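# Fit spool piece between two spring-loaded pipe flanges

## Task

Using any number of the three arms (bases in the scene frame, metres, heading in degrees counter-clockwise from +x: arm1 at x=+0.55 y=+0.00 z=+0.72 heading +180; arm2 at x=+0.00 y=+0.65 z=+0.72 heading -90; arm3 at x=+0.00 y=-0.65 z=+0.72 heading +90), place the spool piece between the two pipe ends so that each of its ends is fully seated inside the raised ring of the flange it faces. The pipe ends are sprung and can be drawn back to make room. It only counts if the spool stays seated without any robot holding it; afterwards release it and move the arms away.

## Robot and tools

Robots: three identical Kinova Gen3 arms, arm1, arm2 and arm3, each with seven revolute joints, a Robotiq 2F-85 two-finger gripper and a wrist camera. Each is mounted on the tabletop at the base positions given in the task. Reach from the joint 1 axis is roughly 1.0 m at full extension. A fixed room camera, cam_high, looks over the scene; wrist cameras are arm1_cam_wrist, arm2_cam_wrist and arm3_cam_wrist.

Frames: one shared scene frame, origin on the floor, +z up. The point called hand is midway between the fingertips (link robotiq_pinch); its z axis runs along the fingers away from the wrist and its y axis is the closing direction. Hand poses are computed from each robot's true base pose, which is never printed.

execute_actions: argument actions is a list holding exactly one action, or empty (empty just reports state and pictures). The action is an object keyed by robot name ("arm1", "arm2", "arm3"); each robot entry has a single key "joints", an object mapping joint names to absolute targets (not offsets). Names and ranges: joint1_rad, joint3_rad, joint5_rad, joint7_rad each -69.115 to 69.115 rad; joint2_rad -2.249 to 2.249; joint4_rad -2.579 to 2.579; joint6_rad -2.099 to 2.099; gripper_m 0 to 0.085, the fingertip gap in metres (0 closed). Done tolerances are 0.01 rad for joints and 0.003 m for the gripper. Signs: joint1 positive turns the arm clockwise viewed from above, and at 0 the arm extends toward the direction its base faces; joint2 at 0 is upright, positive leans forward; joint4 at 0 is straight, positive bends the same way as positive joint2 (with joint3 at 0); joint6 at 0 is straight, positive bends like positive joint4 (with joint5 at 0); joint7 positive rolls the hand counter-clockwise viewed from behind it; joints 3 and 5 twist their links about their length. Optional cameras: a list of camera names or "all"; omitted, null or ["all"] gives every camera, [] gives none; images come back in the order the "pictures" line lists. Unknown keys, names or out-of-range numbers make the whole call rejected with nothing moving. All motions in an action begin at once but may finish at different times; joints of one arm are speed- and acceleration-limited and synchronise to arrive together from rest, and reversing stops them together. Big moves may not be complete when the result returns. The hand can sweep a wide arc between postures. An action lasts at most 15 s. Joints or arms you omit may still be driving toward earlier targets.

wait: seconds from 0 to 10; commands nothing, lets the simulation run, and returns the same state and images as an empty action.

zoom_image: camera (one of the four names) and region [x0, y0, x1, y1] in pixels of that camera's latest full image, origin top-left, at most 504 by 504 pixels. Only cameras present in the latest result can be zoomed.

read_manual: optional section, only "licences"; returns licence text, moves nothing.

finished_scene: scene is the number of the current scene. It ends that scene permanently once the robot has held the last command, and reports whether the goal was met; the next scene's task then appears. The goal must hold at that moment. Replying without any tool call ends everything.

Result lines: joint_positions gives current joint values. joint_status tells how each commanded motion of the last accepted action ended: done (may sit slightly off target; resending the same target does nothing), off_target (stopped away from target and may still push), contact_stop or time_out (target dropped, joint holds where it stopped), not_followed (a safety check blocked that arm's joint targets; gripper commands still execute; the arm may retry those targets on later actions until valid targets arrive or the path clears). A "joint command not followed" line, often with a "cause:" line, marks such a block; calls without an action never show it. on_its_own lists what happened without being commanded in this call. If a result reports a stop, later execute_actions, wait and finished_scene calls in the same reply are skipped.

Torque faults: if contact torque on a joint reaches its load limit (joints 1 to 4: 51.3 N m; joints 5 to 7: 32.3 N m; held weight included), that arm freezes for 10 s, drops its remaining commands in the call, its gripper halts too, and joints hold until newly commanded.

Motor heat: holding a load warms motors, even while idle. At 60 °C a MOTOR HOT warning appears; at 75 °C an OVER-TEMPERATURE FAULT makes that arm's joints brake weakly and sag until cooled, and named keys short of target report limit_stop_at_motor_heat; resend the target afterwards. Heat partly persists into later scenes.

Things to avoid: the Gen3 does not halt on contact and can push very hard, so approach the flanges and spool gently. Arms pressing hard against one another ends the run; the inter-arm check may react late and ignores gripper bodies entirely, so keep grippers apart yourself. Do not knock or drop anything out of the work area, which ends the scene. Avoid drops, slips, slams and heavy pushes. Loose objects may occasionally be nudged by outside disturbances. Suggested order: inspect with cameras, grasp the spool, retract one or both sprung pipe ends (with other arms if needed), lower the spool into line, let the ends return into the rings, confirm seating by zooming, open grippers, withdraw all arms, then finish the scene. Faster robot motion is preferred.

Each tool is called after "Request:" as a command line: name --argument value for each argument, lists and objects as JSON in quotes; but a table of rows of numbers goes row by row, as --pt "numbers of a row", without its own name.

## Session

Request:
execute_actions --actions '[]'

Scene clock: 0.00 s.
Motor temperatures (°C, as the motors report them): arm1=[22 28 25 25 33 31 31] | arm2=[29 27 22 22 32 28 37] | arm3=[28 25 27 26 31 35 36]
arm1.joint_positions: joint1_rad=-0.008 joint2_rad=-0.399 joint3_rad=-0.077 joint4_rad=+1.510 joint5_rad=-0.029 joint6_rad=+2.022 joint7_rad=+1.480 gripper_m=+0.085
arm1.joint_status: not commanded
arm1.hand: x=+0.4311 y=-0.0053 z=+1.2741 quat_wxyz=(+0.002, -1.000, -0.023, +0.006) (m; scene frame)
arm2.joint_positions: joint1_rad=-0.007 joint2_rad=-0.399 joint3_rad=-0.077 joint4_rad=+1.510 joint5_rad=-0.029 joint6_rad=+2.025 joint7_rad=+1.480 gripper_m=+0.085
arm2.joint_status: not commanded
arm2.hand: x=+0.0086 y=+0.5279 z=+1.2771 quat_wxyz=(+0.004, -0.692, -0.722, +0.004) (m; scene frame)
arm3.joint_positions: joint1_rad=-0.012 joint2_rad=-0.394 joint3_rad=-0.075 joint4_rad=+1.510 joint5_rad=-0.031 joint6_rad=+2.027 joint7_rad=+1.476 gripper_m=+0.085
arm3.joint_status: not commanded
arm3.hand: x=-0.0025 y=-0.5266 z=+1.2286 quat_wxyz=(+0.001, +0.710, -0.704, +0.005) (m; scene frame)
pictures: arm1_cam_wrist, arm2_cam_wrist, arm3_cam_wrist, cam_high
Images, in order (width x height): arm1_cam_wrist 504x504, arm2_cam_wrist 504x504, arm3_cam_wrist 504x504, cam_high 504x504.

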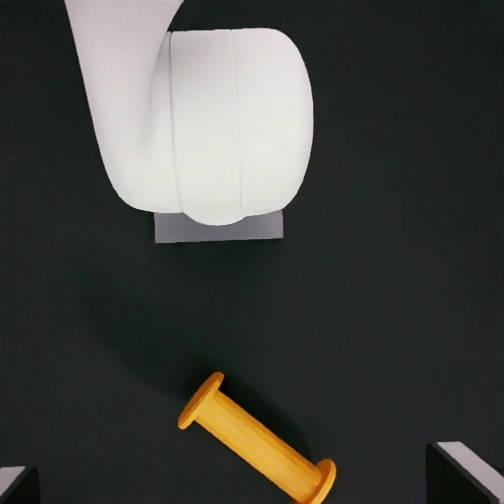

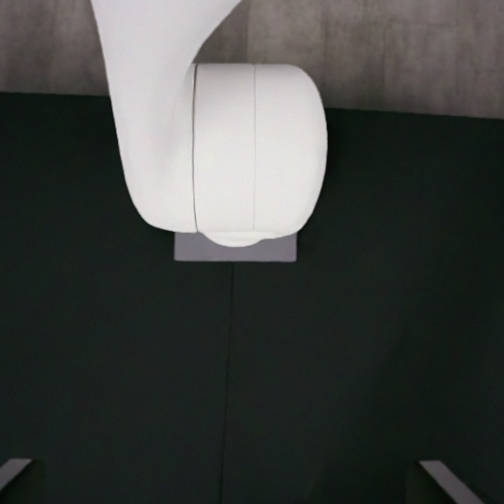

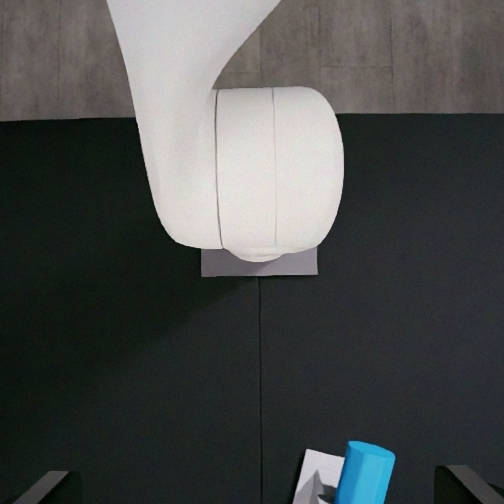

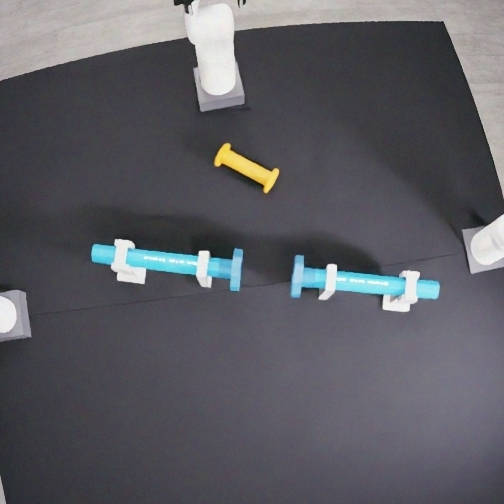

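Request:
execute_actions --actions '[{"arm1":{"joints":{"joint1_rad":-0.2316,"joint2_rad":0.197,"joint3_rad":0,"joint4_rad":2.3483,"joint5_rad":0,"joint6_rad":0.5963,"joint7_rad":2.274}},"arm2":{"joints":{"joint1_rad":-0.1145,"joint2_rad":0.5591,"joint3_rad":0,"joint4_rad":1.4558,"joint5_rad":0,"joint6_rad":1.1267,"joint7_rad":1.1395}},"arm3":{"joints":{"joint1_rad":-0.167,"joint2_rad":0.314,"joint3_rad":0,"joint4_rad":1.6837,"joint5_rad":0,"joint6_rad":1.1439,"joint7_rad":1.1216}}}]'

Scene clock: 58.50 s.
Motor temperatures (°C, as the motors report them): arm1=[22 27 25 25 33 31 31] | arm2=[29 26 22 22 32 28 37] | arm3=[28 24 26 26 31 35 36]
arm1.joint_positions: joint1_rad=-0.232 joint2_rad=+0.197 joint3_rad=+0.000 joint4_rad=+2.348 joint5_rad=+0.000 joint6_rad=+0.596 joint7_rad=+2.274 gripper_m=+0.085
arm1.joint_status: all done
arm1.hand: x=+0.2946 y=-0.0470 z=+0.8997 quat_wxyz=(+0.001, -0.882, -0.471, +0.001) (m; scene frame)
arm2.joint_positions: joint1_rad=-0.114 joint2_rad=+0.559 joint3_rad=+0.000 joint4_rad=+1.456 joint5_rad=+0.000 joint6_rad=+1.127 joint7_rad=+1.140 gripper_m=+0.085
arm2.joint_status: all done
arm2.hand: x=+0.0562 y=+0.1444 z=+0.9692 quat_wxyz=(+0.004, -0.797, -0.604, +0.002) (m; scene frame)
arm3.joint_positions: joint1_rad=-0.167 joint2_rad=+0.314 joint3_rad=+0.000 joint4_rad=+1.684 joint5_rad=+0.000 joint6_rad=+1.144 joint7_rad=+1.122 gripper_m=+0.085
arm3.joint_status: all done
arm3.hand: x=-0.0487 y=-0.2344 z=+0.9700 quat_wxyz=(+0.000, +0.604, -0.797, +0.004) (m; scene frame)
pictures: arm1_cam_wrist, arm2_cam_wrist, arm3_cam_wrist, cam_high
Images, in order (width x height): arm1_cam_wrist 504x504, arm2_cam_wrist 504x504, arm3_cam_wrist 504x504, cam_high 504x504.

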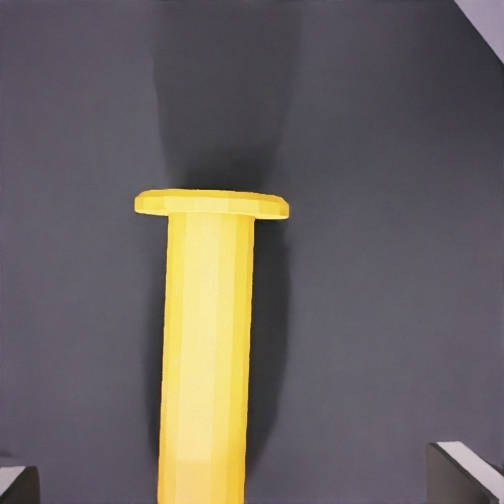

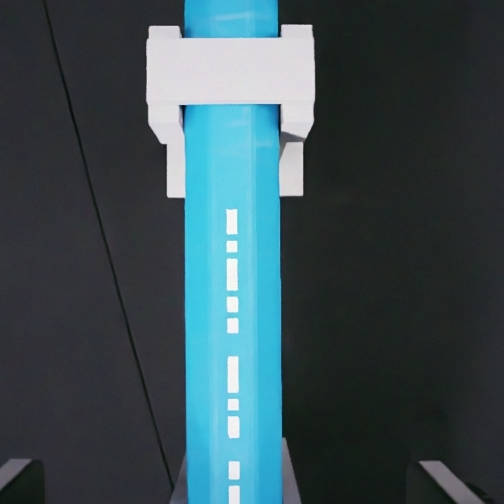

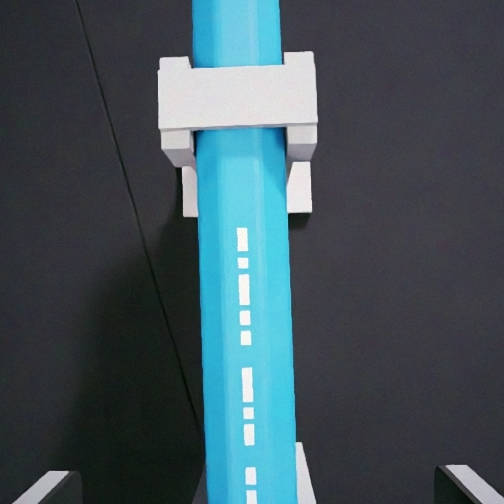

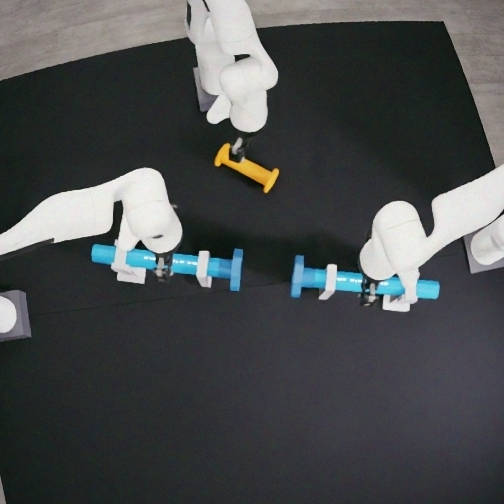

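Request:
execute_actions --actions '[{"arm1":{"joints":{"joint1_rad":-0.1917,"joint2_rad":0.6812,"joint4_rad":2.469,"joint6_rad":-0.0086,"joint7_rad":2.2191}},"arm2":{"joints":{"joint1_rad":-0.1177,"joint2_rad":0.7102,"joint4_rad":1.5944,"joint6_rad":0.837,"joint7_rad":1.1453}},"arm3":{"joints":{"joint1_rad":-0.1611,"joint2_rad":0.4667,"joint4_rad":1.8737,"joint6_rad":0.8012,"joint7_rad":1.1359}}}]'

Scene clock: 96.53 s.
Motor temperatures (°C, as the motors report them): arm1=[22 27 25 25 33 31 31] | arm2=[29 26 22 22 32 28 37] | arm3=[28 25 26 26 31 35 36]
arm1.joint_positions: joint1_rad=-0.192 joint2_rad=+0.681 joint3_rad=+0.000 joint4_rad=+2.469 joint5_rad=+0.000 joint6_rad=-0.009 joint7_rad=+2.219 gripper_m=+0.085
arm1.joint_status: all done
arm1.hand: x=+0.2891 y=-0.0374 z=+0.7598 quat_wxyz=(+0.001, -0.904, -0.428, +0.001) (m; scene frame)
arm2.joint_positions: joint1_rad=-0.118 joint2_rad=+0.710 joint3_rad=+0.000 joint4_rad=+1.594 joint5_rad=+0.000 joint6_rad=+0.837 joint7_rad=+1.145 gripper_m=+0.085
arm2.joint_status: all done
arm2.hand: x=+0.0570 y=+0.1444 z=+0.8560 quat_wxyz=(+0.005, -0.795, -0.607, +0.002) (m; scene frame)
arm3.joint_positions: joint1_rad=-0.161 joint2_rad=+0.467 joint3_rad=+0.000 joint4_rad=+1.874 joint5_rad=+0.000 joint6_rad=+0.801 joint7_rad=+1.136 gripper_m=+0.085
arm3.joint_status: all done
arm3.hand: x=-0.0457 y=-0.2359 z=+0.8570 quat_wxyz=(+0.000, +0.607, -0.795, +0.004) (m; scene frame)
pictures: arm1_cam_wrist, arm2_cam_wrist, arm3_cam_wrist, cam_high
Images, in order (width x height): arm1_cam_wrist 504x504, arm2_cam_wrist 504x504, arm3_cam_wrist 504x504, cam_high 504x504.

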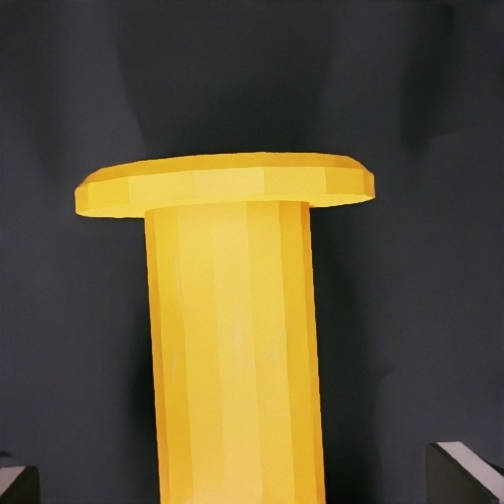

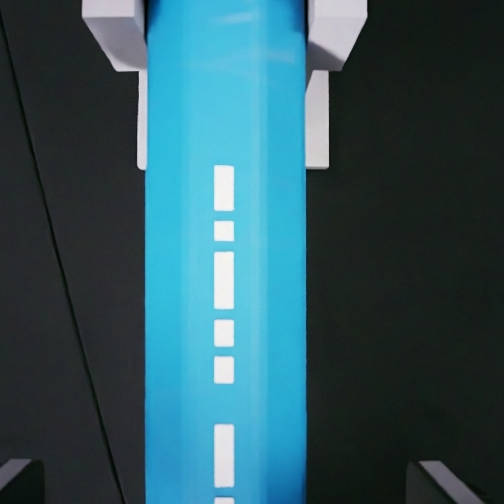

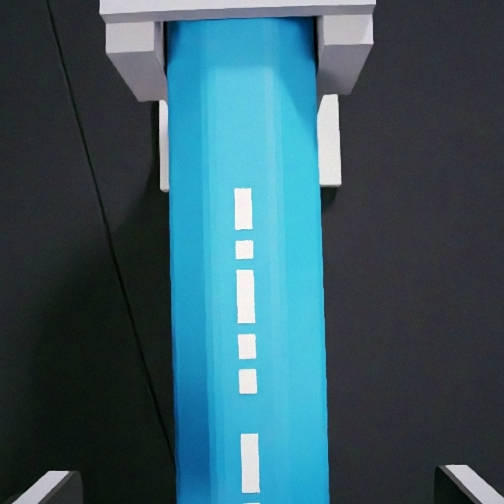

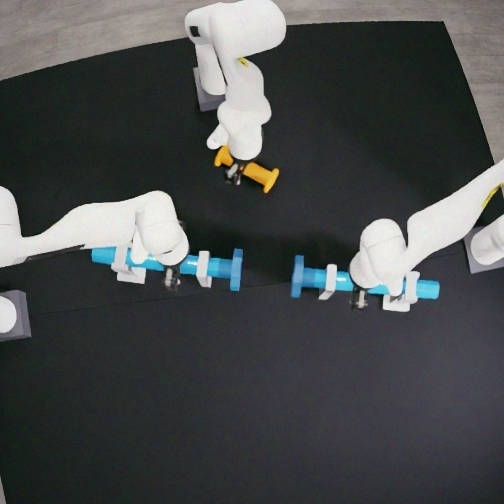

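Request:
execute_actions --actions '[{"arm1":{"joints":{"gripper_m":0.01}},"arm2":{"joints":{"joint1_rad":-0.1155,"joint2_rad":0.7472,"joint4_rad":1.6128,"joint6_rad":0.7816,"joint7_rad":1.1475}},"arm3":{"joints":{"joint1_rad":-0.1584,"joint2_rad":0.5093,"joint4_rad":1.9028,"joint6_rad":0.7295,"joint7_rad":1.1386}}}]'

Scene clock: 122.47 s.
Motor temperatures (°C, as the motors report them): arm1=[22 27 25 25 33 31 31] | arm2=[29 27 22 22 32 28 37] | arm3=[28 25 26 26 31 35 36]
arm1.joint_positions: joint1_rad=-0.192 joint2_rad=+0.679 joint3_rad=+0.000 joint4_rad=+2.470 joint5_rad=+0.000 joint6_rad=-0.008 joint7_rad=+2.219 gripper_m=+0.033
arm1.joint_status: gripper_m off_target (ended at +0.033, target +0.010)
arm1.hand: x=+0.2892 y=-0.0374 z=+0.7602 quat_wxyz=(+0.001, -0.904, -0.428, +0.002) (m; scene frame)
arm2.joint_positions: joint1_rad=-0.116 joint2_rad=+0.747 joint3_rad=+0.000 joint4_rad=+1.613 joint5_rad=+0.000 joint6_rad=+0.782 joint7_rad=+1.148 gripper_m=+0.085
arm2.joint_status: all done
arm2.hand: x=+0.0556 y=+0.1447 z=+0.8330 quat_wxyz=(+0.005, -0.795, -0.607, +0.002) (m; scene frame)
arm3.joint_positions: joint1_rad=-0.158 joint2_rad=+0.509 joint3_rad=+0.000 joint4_rad=+1.903 joint5_rad=+0.000 joint6_rad=+0.729 joint7_rad=+1.139 gripper_m=+0.085
arm3.joint_status: all done
arm3.hand: x=-0.0444 y=-0.2363 z=+0.8330 quat_wxyz=(+0.000, +0.607, -0.795, +0.004) (m; scene frame)
pictures: arm1_cam_wrist, arm2_cam_wrist, arm3_cam_wrist, cam_high
Images, in order (width x height): arm1_cam_wrist 504x504, arm2_cam_wrist 504x504, arm3_cam_wrist 504x504, cam_high 504x504.

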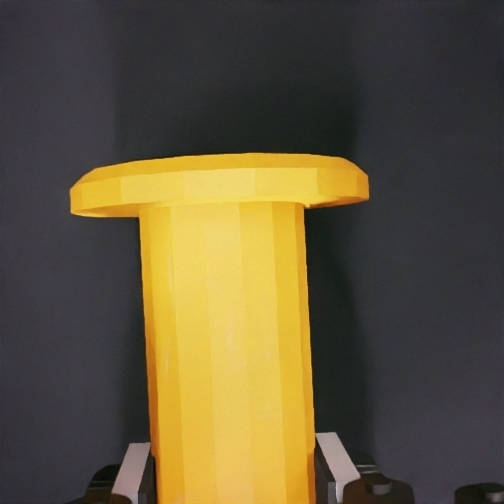

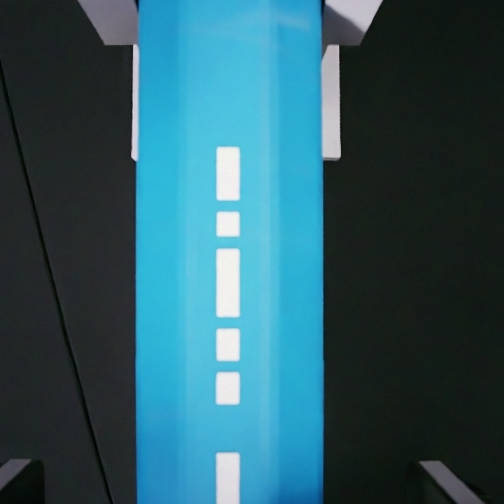

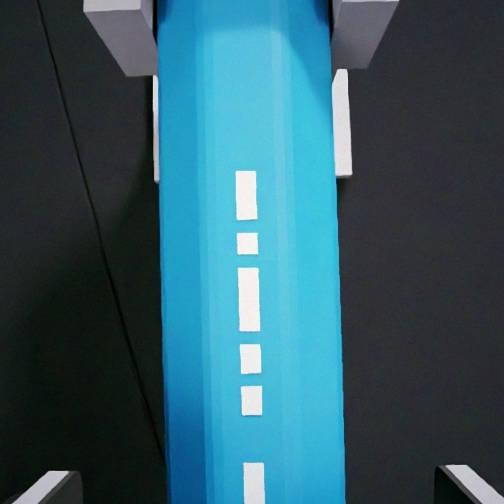

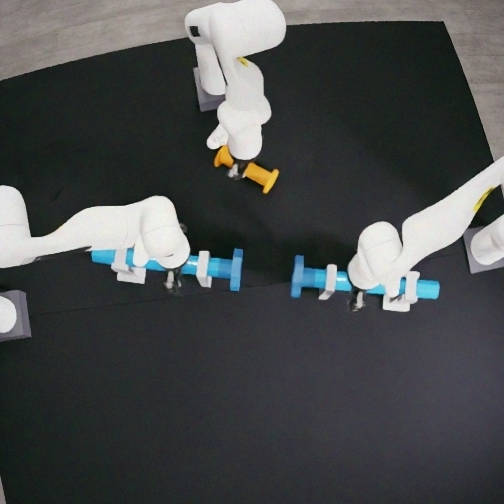

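Request:
execute_actions --actions '[{"arm1":{"joints":{"joint2_rad":0.0428,"joint4_rad":2.2089,"joint6_rad":0.8899}},"arm2":{"joints":{"gripper_m":0.01}},"arm3":{"joints":{"gripper_m":0.01}}}]' --cameras '["arm1_cam_wrist"]'

Scene clock: 136.80 s.
Motor temperatures (°C, as the motors report them): arm1=[22 27 25 25 33 31 31] | arm2=[29 27 22 22 32 28 37] | arm3=[28 25 26 26 31 35 36]
arm1.joint_positions: joint1_rad=-0.192 joint2_rad=+0.044 joint3_rad=+0.000 joint4_rad=+2.210 joint5_rad=+0.000 joint6_rad=+0.890 joint7_rad=+2.219 gripper_m=+0.033
arm1.joint_status: all done
arm1.hand: x=+0.2904 y=-0.0375 z=+0.9692 quat_wxyz=(+0.001, -0.904, -0.428, +0.000) (m; scene frame)
arm2.joint_positions: joint1_rad=-0.116 joint2_rad=+0.746 joint3_rad=-0.001 joint4_rad=+1.612 joint5_rad=-0.001 joint6_rad=+0.782 joint7_rad=+1.147 gripper_m=+0.038
arm2.joint_status: gripper_m off_target (ended at +0.038, target +0.010)
arm2.hand: x=+0.0565 y=+0.1445 z=+0.8336 quat_wxyz=(+0.004, -0.794, -0.608, +0.002) (m; scene frame)
arm3.joint_positions: joint1_rad=-0.158 joint2_rad=+0.508 joint3_rad=+0.000 joint4_rad=+1.903 joint5_rad=+0.000 joint6_rad=+0.730 joint7_rad=+1.139 gripper_m=+0.038
arm3.joint_status: gripper_m off_target (ended at +0.038, target +0.010)
arm3.hand: x=-0.0444 y=-0.2363 z=+0.8334 quat_wxyz=(+0.000, +0.607, -0.795, +0.003) (m; scene frame)
pictures: arm1_cam_wrist
Images, in order (width x height): arm1_cam_wrist 504x504.

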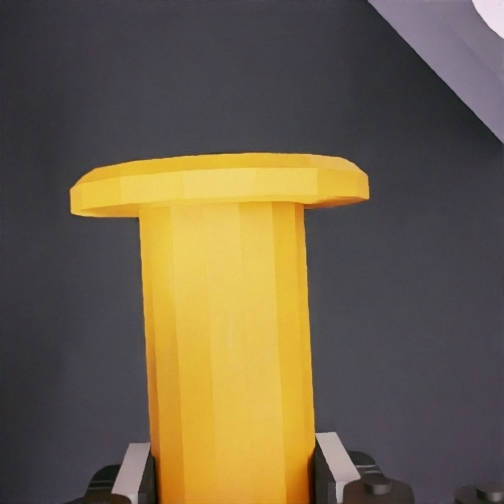

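Request:
execute_actions --actions '[{"arm1":{"joints":{"joint1_rad":-0.0793,"joint2_rad":0.6641,"joint4_rad":1.329,"joint6_rad":1.1485,"joint7_rad":2.7585}},"arm2":{"joints":{"joint1_rad":-0.1454,"joint2_rad":0.6945,"joint4_rad":1.7342,"joint6_rad":0.7129,"joint7_rad":1.1206}},"arm3":{"joints":{"joint1_rad":-0.1963,"joint2_rad":0.4554,"joint4_rad":2.0084,"joint6_rad":0.6778,"joint7_rad":1.1037}}}]'

Scene clock: 164.03 s.
Motor temperatures (°C, as the motors report them): arm1=[22 27 25 25 33 31 31] | arm2=[29 27 22 22 32 28 37] | arm3=[28 25 26 26 31 35 36]
arm1.joint_positions: joint1_rad=-0.079 joint2_rad=+0.666 joint3_rad=+0.000 joint4_rad=+1.330 joint5_rad=+0.000 joint6_rad=+1.148 joint7_rad=+2.759 gripper_m=+0.033
arm1.joint_status: all done
arm1.hand: x=+0.0063 y=-0.0433 z=+0.9495 quat_wxyz=(+0.001, -0.792, -0.610, +0.000) (m; scene frame)
arm2.joint_positions: joint1_rad=-0.138 joint2_rad=+0.701 joint3_rad=+0.003 joint4_rad=+1.715 joint5_rad=+0.003 joint6_rad=+0.691 joint7_rad=+1.122 gripper_m=+0.038
arm2.joint_status: joint4_rad time_out (moved +0.102 of +0.122); joint6_rad time_out (moved -0.091 of -0.069); the others done
arm2.hand: x=+0.0619 y=+0.1618 z=+0.8342 quat_wxyz=(-0.010, -0.795, -0.606, +0.012) (m; scene frame)
arm3.joint_positions: joint1_rad=-0.187 joint2_rad=+0.462 joint3_rad=+0.005 joint4_rad=+1.991 joint5_rad=+0.005 joint6_rad=+0.658 joint7_rad=+1.106 gripper_m=+0.038
arm3.joint_status: joint4_rad time_out (moved +0.088 of +0.106); joint6_rad time_out (moved -0.072 of -0.052); the others done
arm3.hand: x=-0.0498 y=-0.2546 z=+0.8341 quat_wxyz=(-0.009, +0.605, -0.796, -0.009) (m; scene frame)
pictures: arm1_cam_wrist, arm2_cam_wrist, arm3_cam_wrist, cam_high
Images, in order (width x height): arm1_cam_wrist 504x504, arm2_cam_wrist 504x504, arm3_cam_wrist 504x504, cam_high 504x504.

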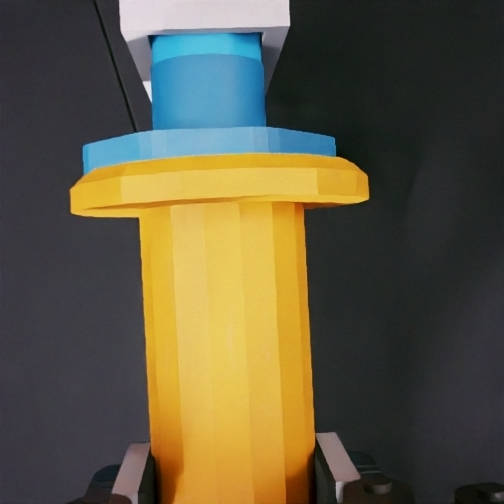

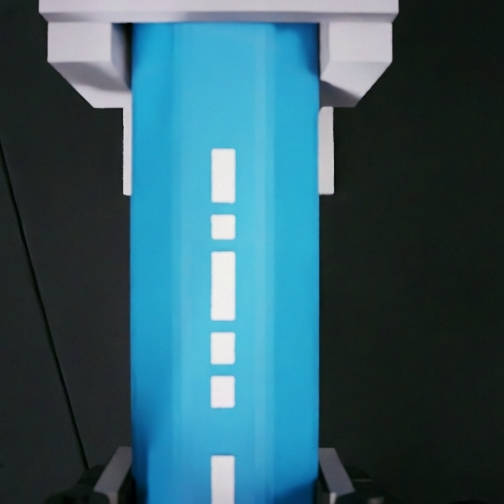

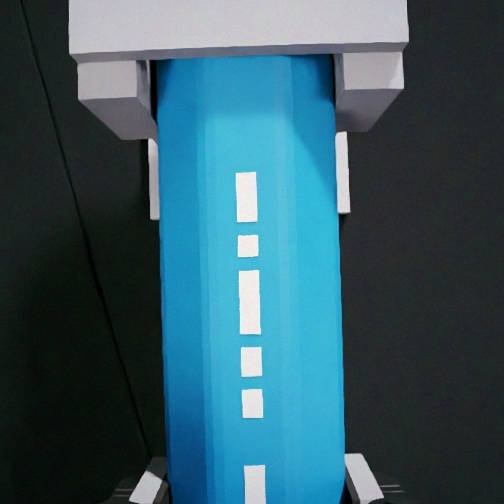

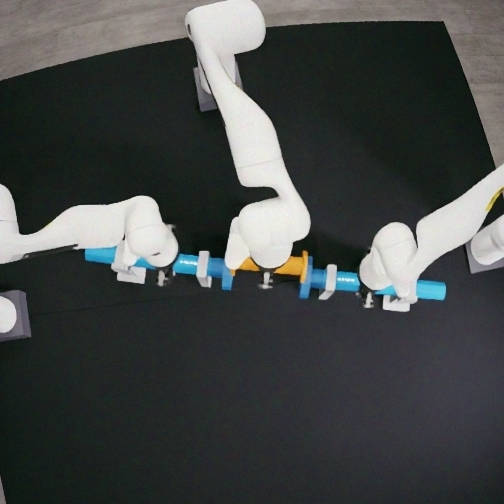

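Request:
execute_actions --actions '[]'

Request:
zoom_image --camera "arm1_cam_wrist" --region '[0, 0, 504, 480]'

Scene clock: 190.60 s.
Motor temperatures (°C, as the motors report them): arm1=[22 27 25 25 33 31 31] | arm2=[29 28 22 22 32 28 37] | arm3=[28 25 26 26 31 35 36]
arm1.joint_positions: joint1_rad=-0.079 joint2_rad=+0.666 joint3_rad=+0.000 joint4_rad=+1.330 joint5_rad=+0.000 joint6_rad=+1.148 joint7_rad=+2.759 gripper_m=+0.033
arm1.joint_status: all done
arm1.hand: x=+0.0063 y=-0.0433 z=+0.9495 quat_wxyz=(+0.001, -0.792, -0.610, +0.000) (m; scene frame)
arm2.joint_positions: joint1_rad=-0.138 joint2_rad=+0.701 joint3_rad=+0.003 joint4_rad=+1.715 joint5_rad=+0.003 joint6_rad=+0.691 joint7_rad=+1.122 gripper_m=+0.038
arm2.joint_status: joint4_rad time_out (moved +0.102 of +0.122); joint6_rad time_out (moved -0.091 of -0.069); the others done
arm2.hand: x=+0.0619 y=+0.1618 z=+0.8342 quat_wxyz=(-0.010, -0.795, -0.606, +0.012) (m; scene frame)
arm3.joint_positions: joint1_rad=-0.187 joint2_rad=+0.462 joint3_rad=+0.005 joint4_rad=+1.991 joint5_rad=+0.005 joint6_rad=+0.658 joint7_rad=+1.106 gripper_m=+0.038
arm3.joint_status: joint4_rad time_out (moved +0.088 of +0.106); joint6_rad time_out (moved -0.072 of -0.052); the others done
arm3.hand: x=-0.0498 y=-0.2546 z=+0.8341 quat_wxyz=(-0.009, +0.605, -0.796, -0.009) (m; scene frame)
pictures: arm1_cam_wrist, arm2_cam_wrist, arm3_cam_wrist, cam_high
Images, in order (width x height): arm1_cam_wrist 504x504, arm2_cam_wrist 504x504, arm3_cam_wrist 504x504, cam_high 504x504.

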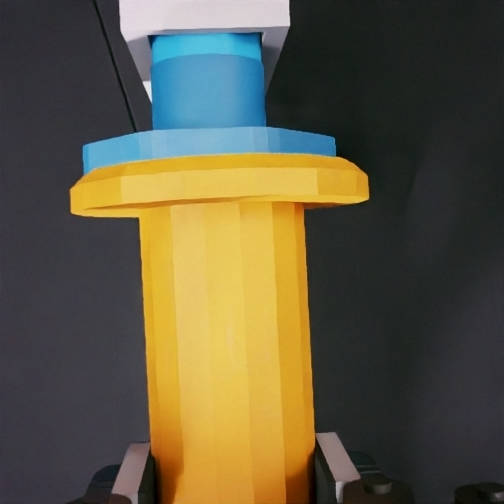

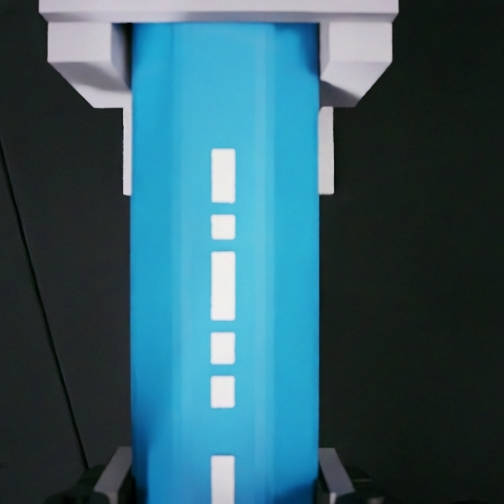

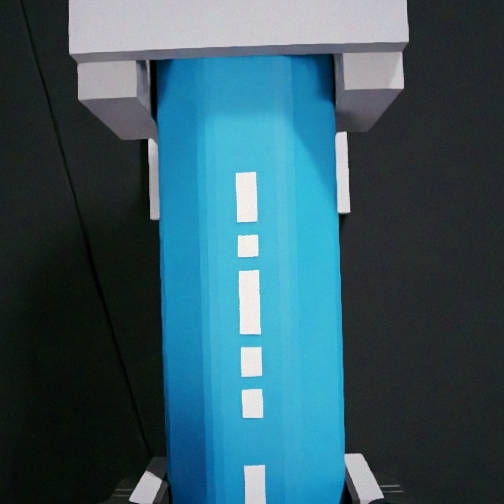

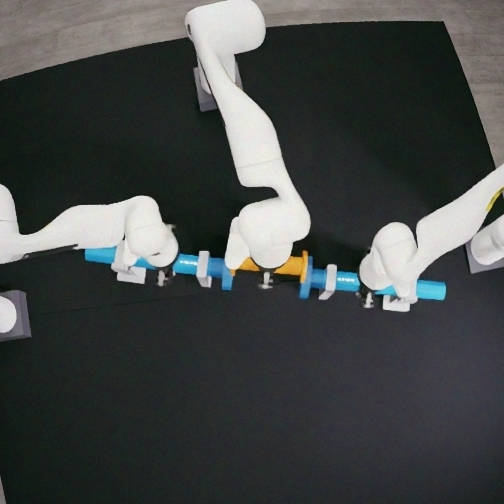

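Region (0, 0, 504, 480) of arm1_cam_wrist's 504x504 image, scaled by 1.000; it fills the top 480 rows of this view, and the rest is white.

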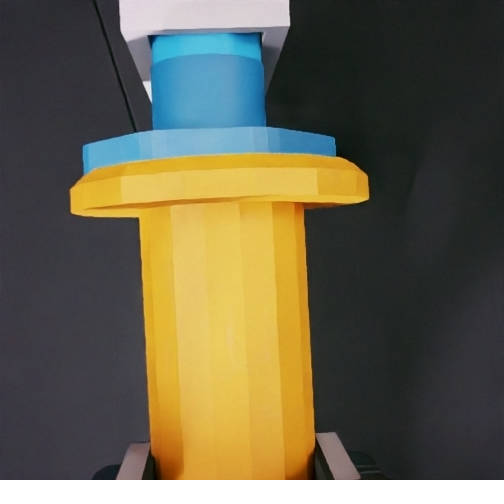

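Request:
zoom_image --camera "cam_high" --region '[190, 230, 350, 310]'

Region (190, 230, 350, 310) of cam_high's 504x504 image, scaled by 3.150, with more detail than that image has.

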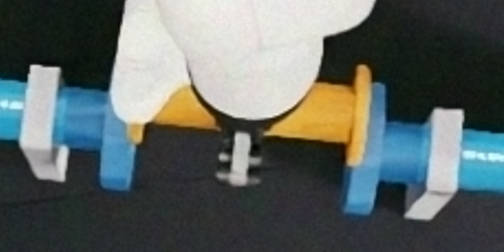

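Request:
execute_actions --actions '[{"arm1":{"joints":{"joint2_rad":0.6964,"joint4_rad":1.3729,"joint6_rad":1.0723}}}]' --cameras '["arm1_cam_wrist","cam_high"]'

Scene clock: 210.73 s.
Motor temperatures (°C, as the motors report them): arm1=[22 28 25 25 33 31 31] | arm2=[29 28 22 22 32 28 37] | arm3=[28 25 26 26 31 35 36]
arm1.joint_positions: joint1_rad=-0.079 joint2_rad=+0.698 joint3_rad=+0.000 joint4_rad=+1.374 joint5_rad=+0.000 joint6_rad=+1.072 joint7_rad=+2.759 gripper_m=+0.033
arm1.joint_status: all done
arm1.hand: x=+0.0063 y=-0.0432 z=+0.9195 quat_wxyz=(+0.001, -0.792, -0.610, +0.000) (m; scene frame)
arm2.joint_positions: joint1_rad=-0.138 joint2_rad=+0.701 joint3_rad=+0.003 joint4_rad=+1.715 joint5_rad=+0.003 joint6_rad=+0.691 joint7_rad=+1.122 gripper_m=+0.038
arm2.joint_status: not commanded
arm2.hand: x=+0.0619 y=+0.1618 z=+0.8342 quat_wxyz=(-0.010, -0.795, -0.606, +0.012) (m; scene frame)
arm3.joint_positions: joint1_rad=-0.187 joint2_rad=+0.462 joint3_rad=+0.005 joint4_rad=+1.991 joint5_rad=+0.005 joint6_rad=+0.658 joint7_rad=+1.106 gripper_m=+0.038
arm3.joint_status: not commanded
arm3.hand: x=-0.0498 y=-0.2546 z=+0.8341 quat_wxyz=(-0.009, +0.605, -0.796, -0.009) (m; scene frame)
pictures: arm1_cam_wrist, cam_high
Images, in order (width x height): arm1_cam_wrist 504x504, cam_high 504x504.

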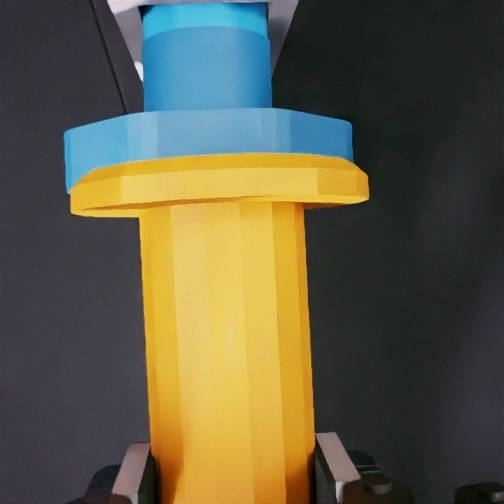

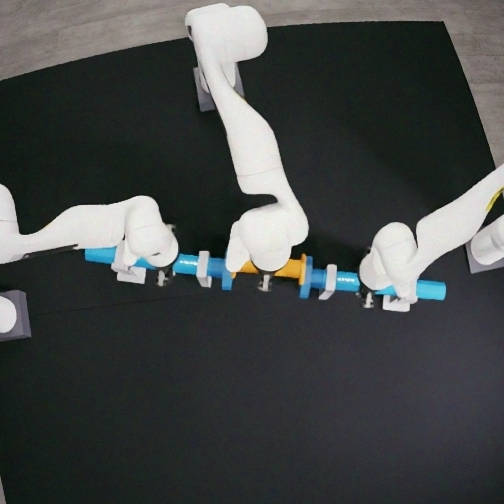

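Request:
execute_actions --actions '[{"arm1":{"joints":{"joint2_rad":0.7534,"joint4_rad":1.4247,"joint6_rad":0.9635}}}]' --cameras '["arm1_cam_wrist","cam_high"]'

Request:
zoom_image --camera "cam_high" --region '[190, 230, 350, 310]'

Scene clock: 232.60 s.
Motor temperatures (°C, as the motors report them): arm1=[22 28 25 25 33 31 31] | arm2=[29 28 22 22 32 28 37] | arm3=[28 25 26 26 31 35 36]
arm1.joint_positions: joint1_rad=-0.079 joint2_rad=+0.755 joint3_rad=+0.000 joint4_rad=+1.426 joint5_rad=+0.000 joint6_rad=+0.963 joint7_rad=+2.759 gripper_m=+0.033
arm1.joint_status: all done
arm1.hand: x=+0.0062 y=-0.0432 z=+0.8746 quat_wxyz=(+0.001, -0.792, -0.610, +0.000) (m; scene frame)
arm2.joint_positions: joint1_rad=-0.138 joint2_rad=+0.701 joint3_rad=+0.003 joint4_rad=+1.715 joint5_rad=+0.003 joint6_rad=+0.691 joint7_rad=+1.122 gripper_m=+0.038
arm2.joint_status: not commanded
arm2.hand: x=+0.0619 y=+0.1618 z=+0.8342 quat_wxyz=(-0.010, -0.795, -0.606, +0.012) (m; scene frame)
arm3.joint_positions: joint1_rad=-0.187 joint2_rad=+0.462 joint3_rad=+0.005 joint4_rad=+1.991 joint5_rad=+0.005 joint6_rad=+0.658 joint7_rad=+1.106 gripper_m=+0.038
arm3.joint_status: not commanded
arm3.hand: x=-0.0498 y=-0.2546 z=+0.8341 quat_wxyz=(-0.009, +0.605, -0.796, -0.009) (m; scene frame)
pictures: arm1_cam_wrist, cam_high
Images, in order (width x height): arm1_cam_wrist 504x504, cam_high 504x504.

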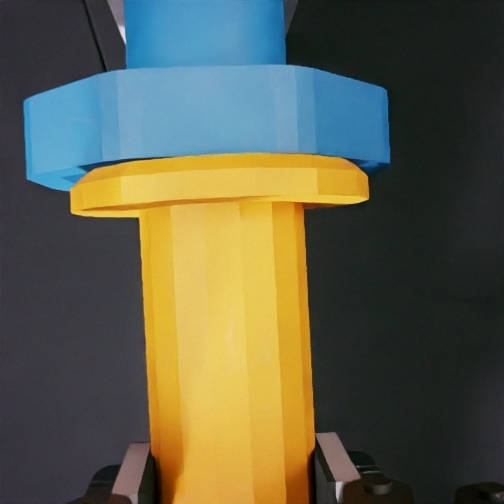

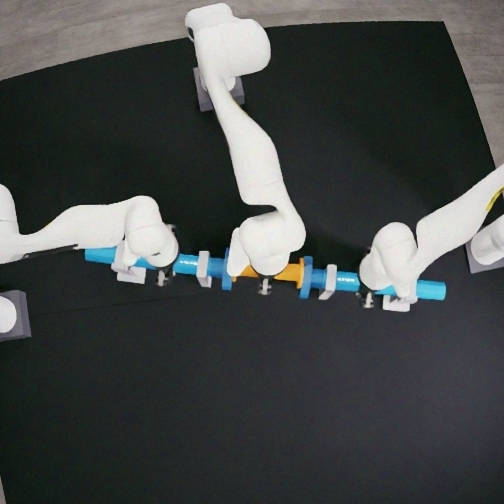

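Region (190, 230, 350, 310) of cam_high's 504x504 image, scaled by 3.150, with more detail than that image has.

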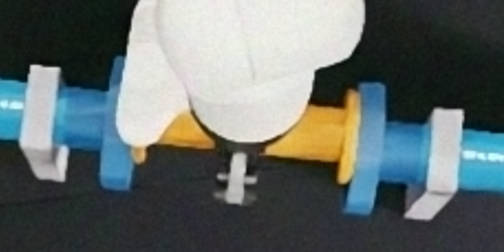

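Request:
execute_actions --actions '[{"arm1":{"joints":{"joint1_rad":-0.0782,"joint2_rad":0.8069,"joint4_rad":1.4454,"joint6_rad":0.8893,"joint7_rad":2.7596}}}]' --cameras '["arm1_cam_wrist","cam_high"]'

Request:
zoom_image --camera "cam_high" --region '[190, 230, 350, 310]'

Scene clock: 260.67 s.
Motor temperatures (°C, as the motors report them): arm1=[22 29 25 25 33 31 31] | arm2=[29 28 22 22 32 28 37] | arm3=[28 25 26 26 31 35 36]
arm1.joint_positions: joint1_rad=-0.078 joint2_rad=+0.809 joint3_rad=+0.000 joint4_rad=+1.446 joint5_rad=+0.000 joint6_rad=+0.889 joint7_rad=+2.760 gripper_m=+0.033
arm1.joint_status: all done
arm1.hand: x=+0.0041 y=-0.0428 z=+0.8401 quat_wxyz=(+0.001, -0.792, -0.610, +0.000) (m; scene frame)
arm2.joint_positions: joint1_rad=-0.138 joint2_rad=+0.701 joint3_rad=+0.003 joint4_rad=+1.715 joint5_rad=+0.003 joint6_rad=+0.691 joint7_rad=+1.122 gripper_m=+0.038
arm2.joint_status: not commanded
arm2.hand: x=+0.0619 y=+0.1618 z=+0.8342 quat_wxyz=(-0.010, -0.795, -0.606, +0.012) (m; scene frame)
arm3.joint_positions: joint1_rad=-0.187 joint2_rad=+0.462 joint3_rad=+0.005 joint4_rad=+1.991 joint5_rad=+0.005 joint6_rad=+0.658 joint7_rad=+1.106 gripper_m=+0.038
arm3.joint_status: not commanded
arm3.hand: x=-0.0498 y=-0.2546 z=+0.8341 quat_wxyz=(-0.009, +0.605, -0.796, -0.009) (m; scene frame)
pictures: arm1_cam_wrist, cam_high
Images, in order (width x height): arm1_cam_wrist 504x504, cam_high 504x504.

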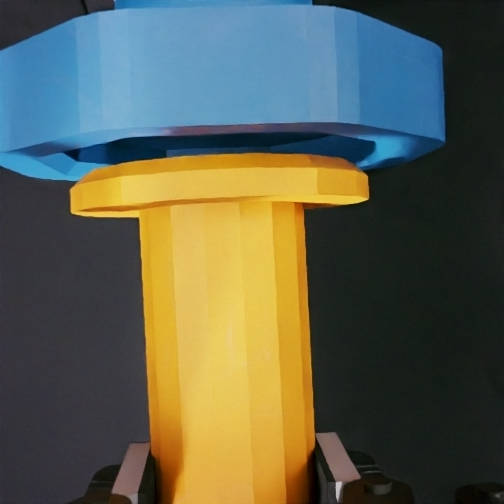

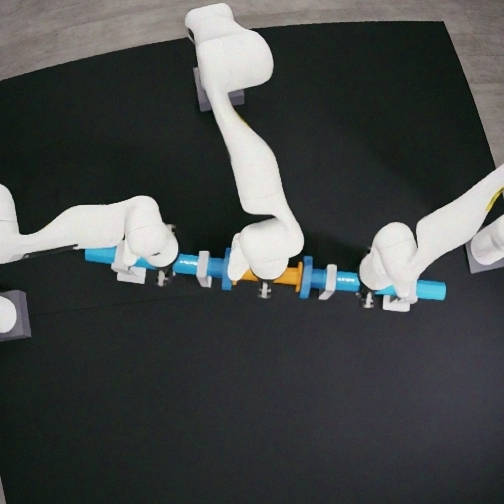

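Region (190, 230, 350, 310) of cam_high's 504x504 image, scaled by 3.150, with more detail than that image has.

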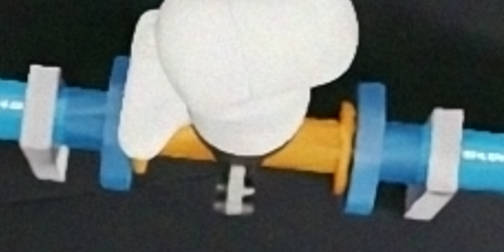

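Request:
execute_actions --actions '[{"arm2":{"joints":{"joint1_rad":-0.1258,"joint2_rad":0.7291,"joint3_rad":0,"joint4_rad":1.6544,"joint5_rad":0,"joint6_rad":0.758,"joint7_rad":1.1383}},"arm3":{"joints":{"joint1_rad":-0.1714,"joint2_rad":0.4908,"joint3_rad":0,"joint4_rad":1.939,"joint5_rad":0,"joint6_rad":0.7118,"joint7_rad":1.1266}}}]' --cameras '["arm1_cam_wrist","cam_high"]'

Request:
zoom_image --camera "cam_high" --region '[190, 230, 350, 310]'

Scene clock: 268.80 s.
Motor temperatures (°C, as the motors report them): arm1=[22 29 25 25 33 31 31] | arm2=[29 28 22 22 32 28 37] | arm3=[28 25 26 26 31 35 36]
arm1.joint_positions: joint1_rad=-0.078 joint2_rad=+0.807 joint3_rad=+0.000 joint4_rad=+1.446 joint5_rad=+0.000 joint6_rad=+0.889 joint7_rad=+2.759 gripper_m=+0.033
arm1.joint_status: not commanded
arm1.hand: x=+0.0036 y=-0.0425 z=+0.8410 quat_wxyz=(+0.001, -0.793, -0.610, +0.001) (m; scene frame)
arm2.joint_positions: joint1_rad=-0.126 joint2_rad=+0.728 joint3_rad=+0.000 joint4_rad=+1.653 joint5_rad=+0.000 joint6_rad=+0.756 joint7_rad=+1.138 gripper_m=+0.038
arm2.joint_status: all done
arm2.hand: x=+0.0590 y=+0.1542 z=+0.8338 quat_wxyz=(+0.002, -0.794, -0.608, +0.003) (m; scene frame)
arm3.joint_positions: joint1_rad=-0.171 joint2_rad=+0.491 joint3_rad=+0.001 joint4_rad=+1.937 joint5_rad=+0.001 joint6_rad=+0.710 joint7_rad=+1.127 gripper_m=+0.038
arm3.joint_status: all done
arm3.hand: x=-0.0473 y=-0.2460 z=+0.8334 quat_wxyz=(-0.001, +0.607, -0.795, +0.002) (m; scene frame)
pictures: arm1_cam_wrist, cam_high
Images, in order (width x height): arm1_cam_wrist 504x504, cam_high 504x504.

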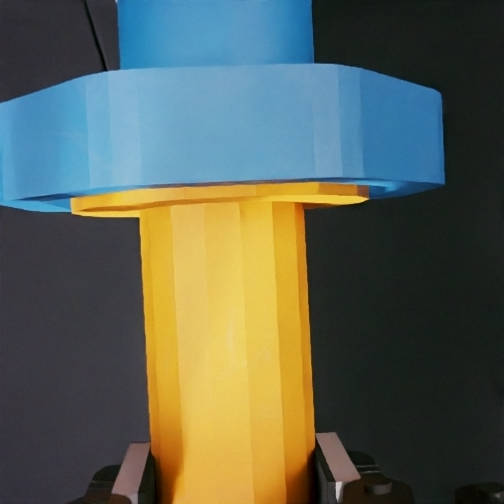

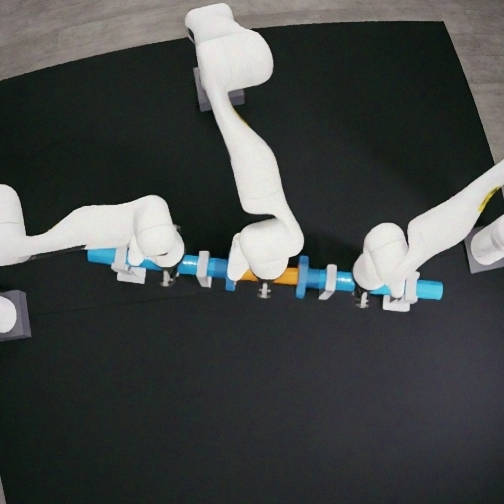

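Region (190, 230, 350, 310) of cam_high's 504x504 image, scaled by 3.150, with more detail than that image has.

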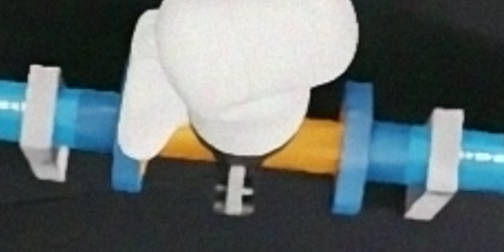

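Request:
execute_actions --actions '[{"arm2":{"joints":{"joint1_rad":-0.1198,"joint2_rad":0.7397,"joint4_rad":1.6302,"joint6_rad":0.7718,"joint7_rad":1.1437}},"arm3":{"joints":{"joint1_rad":-0.1638,"joint2_rad":0.5016,"joint4_rad":1.9179,"joint6_rad":0.7221,"joint7_rad":1.1336}}}]' --cameras '["arm1_cam_wrist","cam_high"]'

Request:
zoom_image --camera "cam_high" --region '[190, 230, 350, 310]'

Scene clock: 274.17 s.
Motor temperatures (°C, as the motors report them): arm1=[22 29 25 25 33 31 31] | arm2=[29 28 22 22 32 28 37] | arm3=[28 25 26 26 31 35 36]
arm1.joint_positions: joint1_rad=-0.077 joint2_rad=+0.807 joint3_rad=+0.001 joint4_rad=+1.446 joint5_rad=+0.000 joint6_rad=+0.890 joint7_rad=+2.759 gripper_m=+0.033
arm1.joint_status: not commanded
arm1.hand: x=+0.0037 y=-0.0420 z=+0.8411 quat_wxyz=(+0.001, -0.793, -0.609, +0.000) (m; scene frame)
arm2.joint_positions: joint1_rad=-0.121 joint2_rad=+0.737 joint3_rad=-0.002 joint4_rad=+1.634 joint5_rad=-0.001 joint6_rad=+0.777 joint7_rad=+1.144 gripper_m=+0.038
arm2.joint_status: all done
arm2.hand: x=+0.0585 y=+0.1528 z=+0.8335 quat_wxyz=(+0.007, -0.794, -0.608, +0.000) (m; scene frame)
arm3.joint_positions: joint1_rad=-0.165 joint2_rad=+0.498 joint3_rad=-0.002 joint4_rad=+1.922 joint5_rad=-0.002 joint6_rad=+0.728 joint7_rad=+1.133 gripper_m=+0.038
arm3.joint_status: all done
arm3.hand: x=-0.0470 y=-0.2449 z=+0.8334 quat_wxyz=(+0.003, +0.608, -0.794, +0.006) (m; scene frame)
pictures: arm1_cam_wrist, cam_high
Images, in order (width x height): arm1_cam_wrist 504x504, cam_high 504x504.

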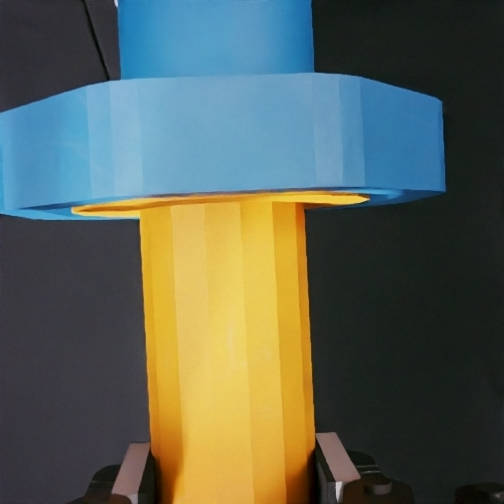

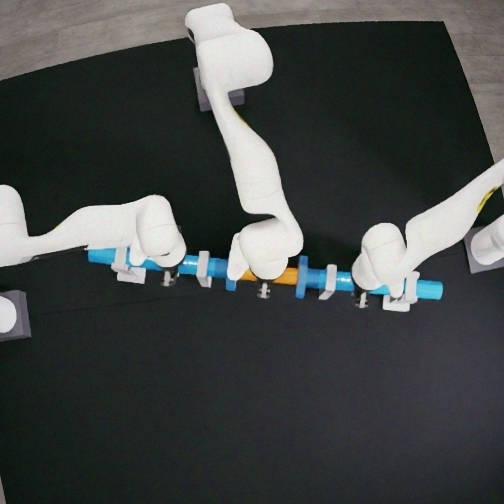

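Region (190, 230, 350, 310) of cam_high's 504x504 image, scaled by 3.150, with more detail than that image has.

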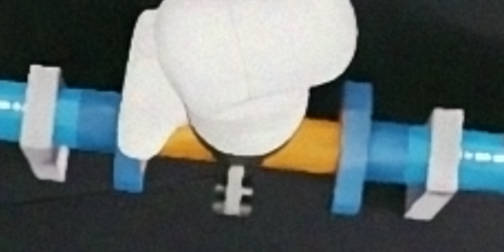

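Request:
execute_actions --actions '[{"arm1":{"joints":{"gripper_m":0.085}},"arm2":{"joints":{"gripper_m":0.085}},"arm3":{"joints":{"gripper_m":0.085}}}]' --cameras '["arm1_cam_wrist"]'

Request:
execute_actions --actions '[{"arm1":{"joints":{"joint2_rad":0.62,"joint4_rad":1.24,"joint6_rad":1.28}},"arm2":{"joints":{"joint2_rad":0.56,"joint4_rad":1.5,"joint6_rad":1.08}},"arm3":{"joints":{"joint2_rad":0.3,"joint4_rad":1.8,"joint6_rad":1.04}}}]' --cameras '["arm1_cam_wrist","cam_high"]'

Scene clock: 284.57 s.
Motor temperatures (°C, as the motors report them): arm1=[22 29 25 25 33 31 31] | arm2=[29 28 22 22 32 28 37] | arm3=[28 25 26 26 31 35 36]
arm1.joint_positions: joint1_rad=-0.078 joint2_rad=+0.807 joint3_rad=+0.000 joint4_rad=+1.445 joint5_rad=+0.000 joint6_rad=+0.889 joint7_rad=+2.760 gripper_m=+0.085
arm1.joint_status: all done
arm1.hand: x=+0.0033 y=-0.0429 z=+0.8412 quat_wxyz=(+0.001, -0.792, -0.610, +0.001) (m; scene frame)
arm2.joint_positions: joint1_rad=-0.120 joint2_rad=+0.740 joint3_rad=+0.000 joint4_rad=+1.630 joint5_rad=+0.000 joint6_rad=+0.772 joint7_rad=+1.144 gripper_m=+0.085
arm2.joint_status: all done
arm2.hand: x=+0.0571 y=+0.1495 z=+0.8330 quat_wxyz=(+0.005, -0.794, -0.607, +0.002) (m; scene frame)
arm3.joint_positions: joint1_rad=-0.164 joint2_rad=+0.502 joint3_rad=+0.000 joint4_rad=+1.918 joint5_rad=+0.000 joint6_rad=+0.722 joint7_rad=+1.134 gripper_m=+0.085
arm3.joint_status: all done
arm3.hand: x=-0.0459 y=-0.2410 z=+0.8330 quat_wxyz=(+0.000, +0.607, -0.795, +0.004) (m; scene frame)
pictures: arm1_cam_wrist
Images, in order (width x height): arm1_cam_wrist 504x504.

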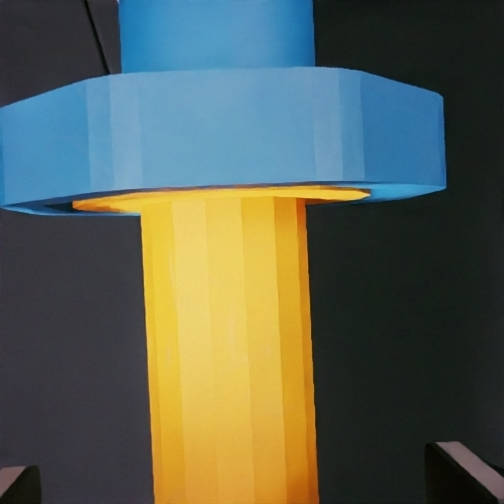

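Scene clock: 285.77 s.
Motor temperatures (°C, as the motors report them): arm1=[22 29 25 25 33 31 31] | arm2=[29 28 22 22 32 28 37] | arm3=[28 25 26 26 31 35 36]
arm1.joint_positions: joint1_rad=-0.078 joint2_rad=+0.620 joint3_rad=+0.000 joint4_rad=+1.240 joint5_rad=+0.000 joint6_rad=+1.280 joint7_rad=+2.760 gripper_m=+0.085
arm1.joint_status: all done
arm1.hand: x=+0.0056 y=-0.0428 z=+1.0009 quat_wxyz=(+0.002, -0.792, -0.610, +0.002) (m; scene frame)
arm2.joint_positions: joint1_rad=-0.120 joint2_rad=+0.560 joint3_rad=+0.000 joint4_rad=+1.500 joint5_rad=+0.000 joint6_rad=+1.080 joint7_rad=+1.144 gripper_m=+0.085
arm2.joint_status: all done
arm2.hand: x=+0.0579 y=+0.1502 z=+0.9562 quat_wxyz=(+0.004, -0.794, -0.607, +0.002) (m; scene frame)
arm3.joint_positions: joint1_rad=-0.164 joint2_rad=+0.300 joint3_rad=+0.000 joint4_rad=+1.800 joint5_rad=+0.000 joint6_rad=+1.040 joint7_rad=+1.134 gripper_m=+0.085
arm3.joint_status: all done
arm3.hand: x=-0.0439 y=-0.2541 z=+0.9433 quat_wxyz=(+0.000, +0.607, -0.795, +0.003) (m; scene frame)
pictures: arm1_cam_wrist, cam_high
Images, in order (width x height): arm1_cam_wrist 504x504, cam_high 504x504.

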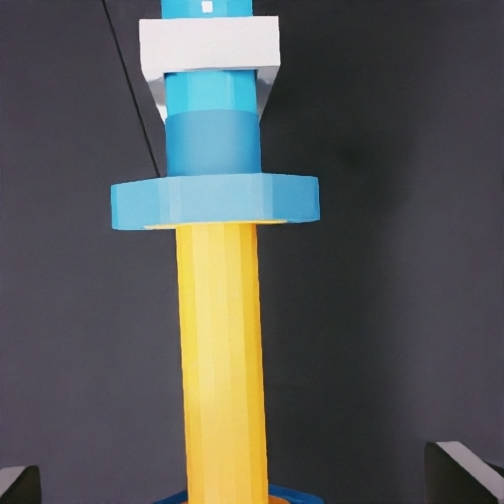

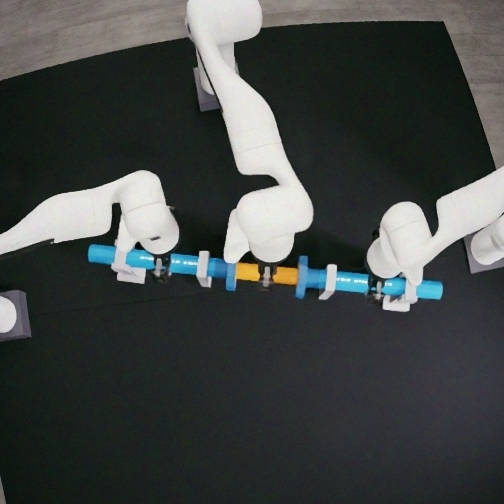

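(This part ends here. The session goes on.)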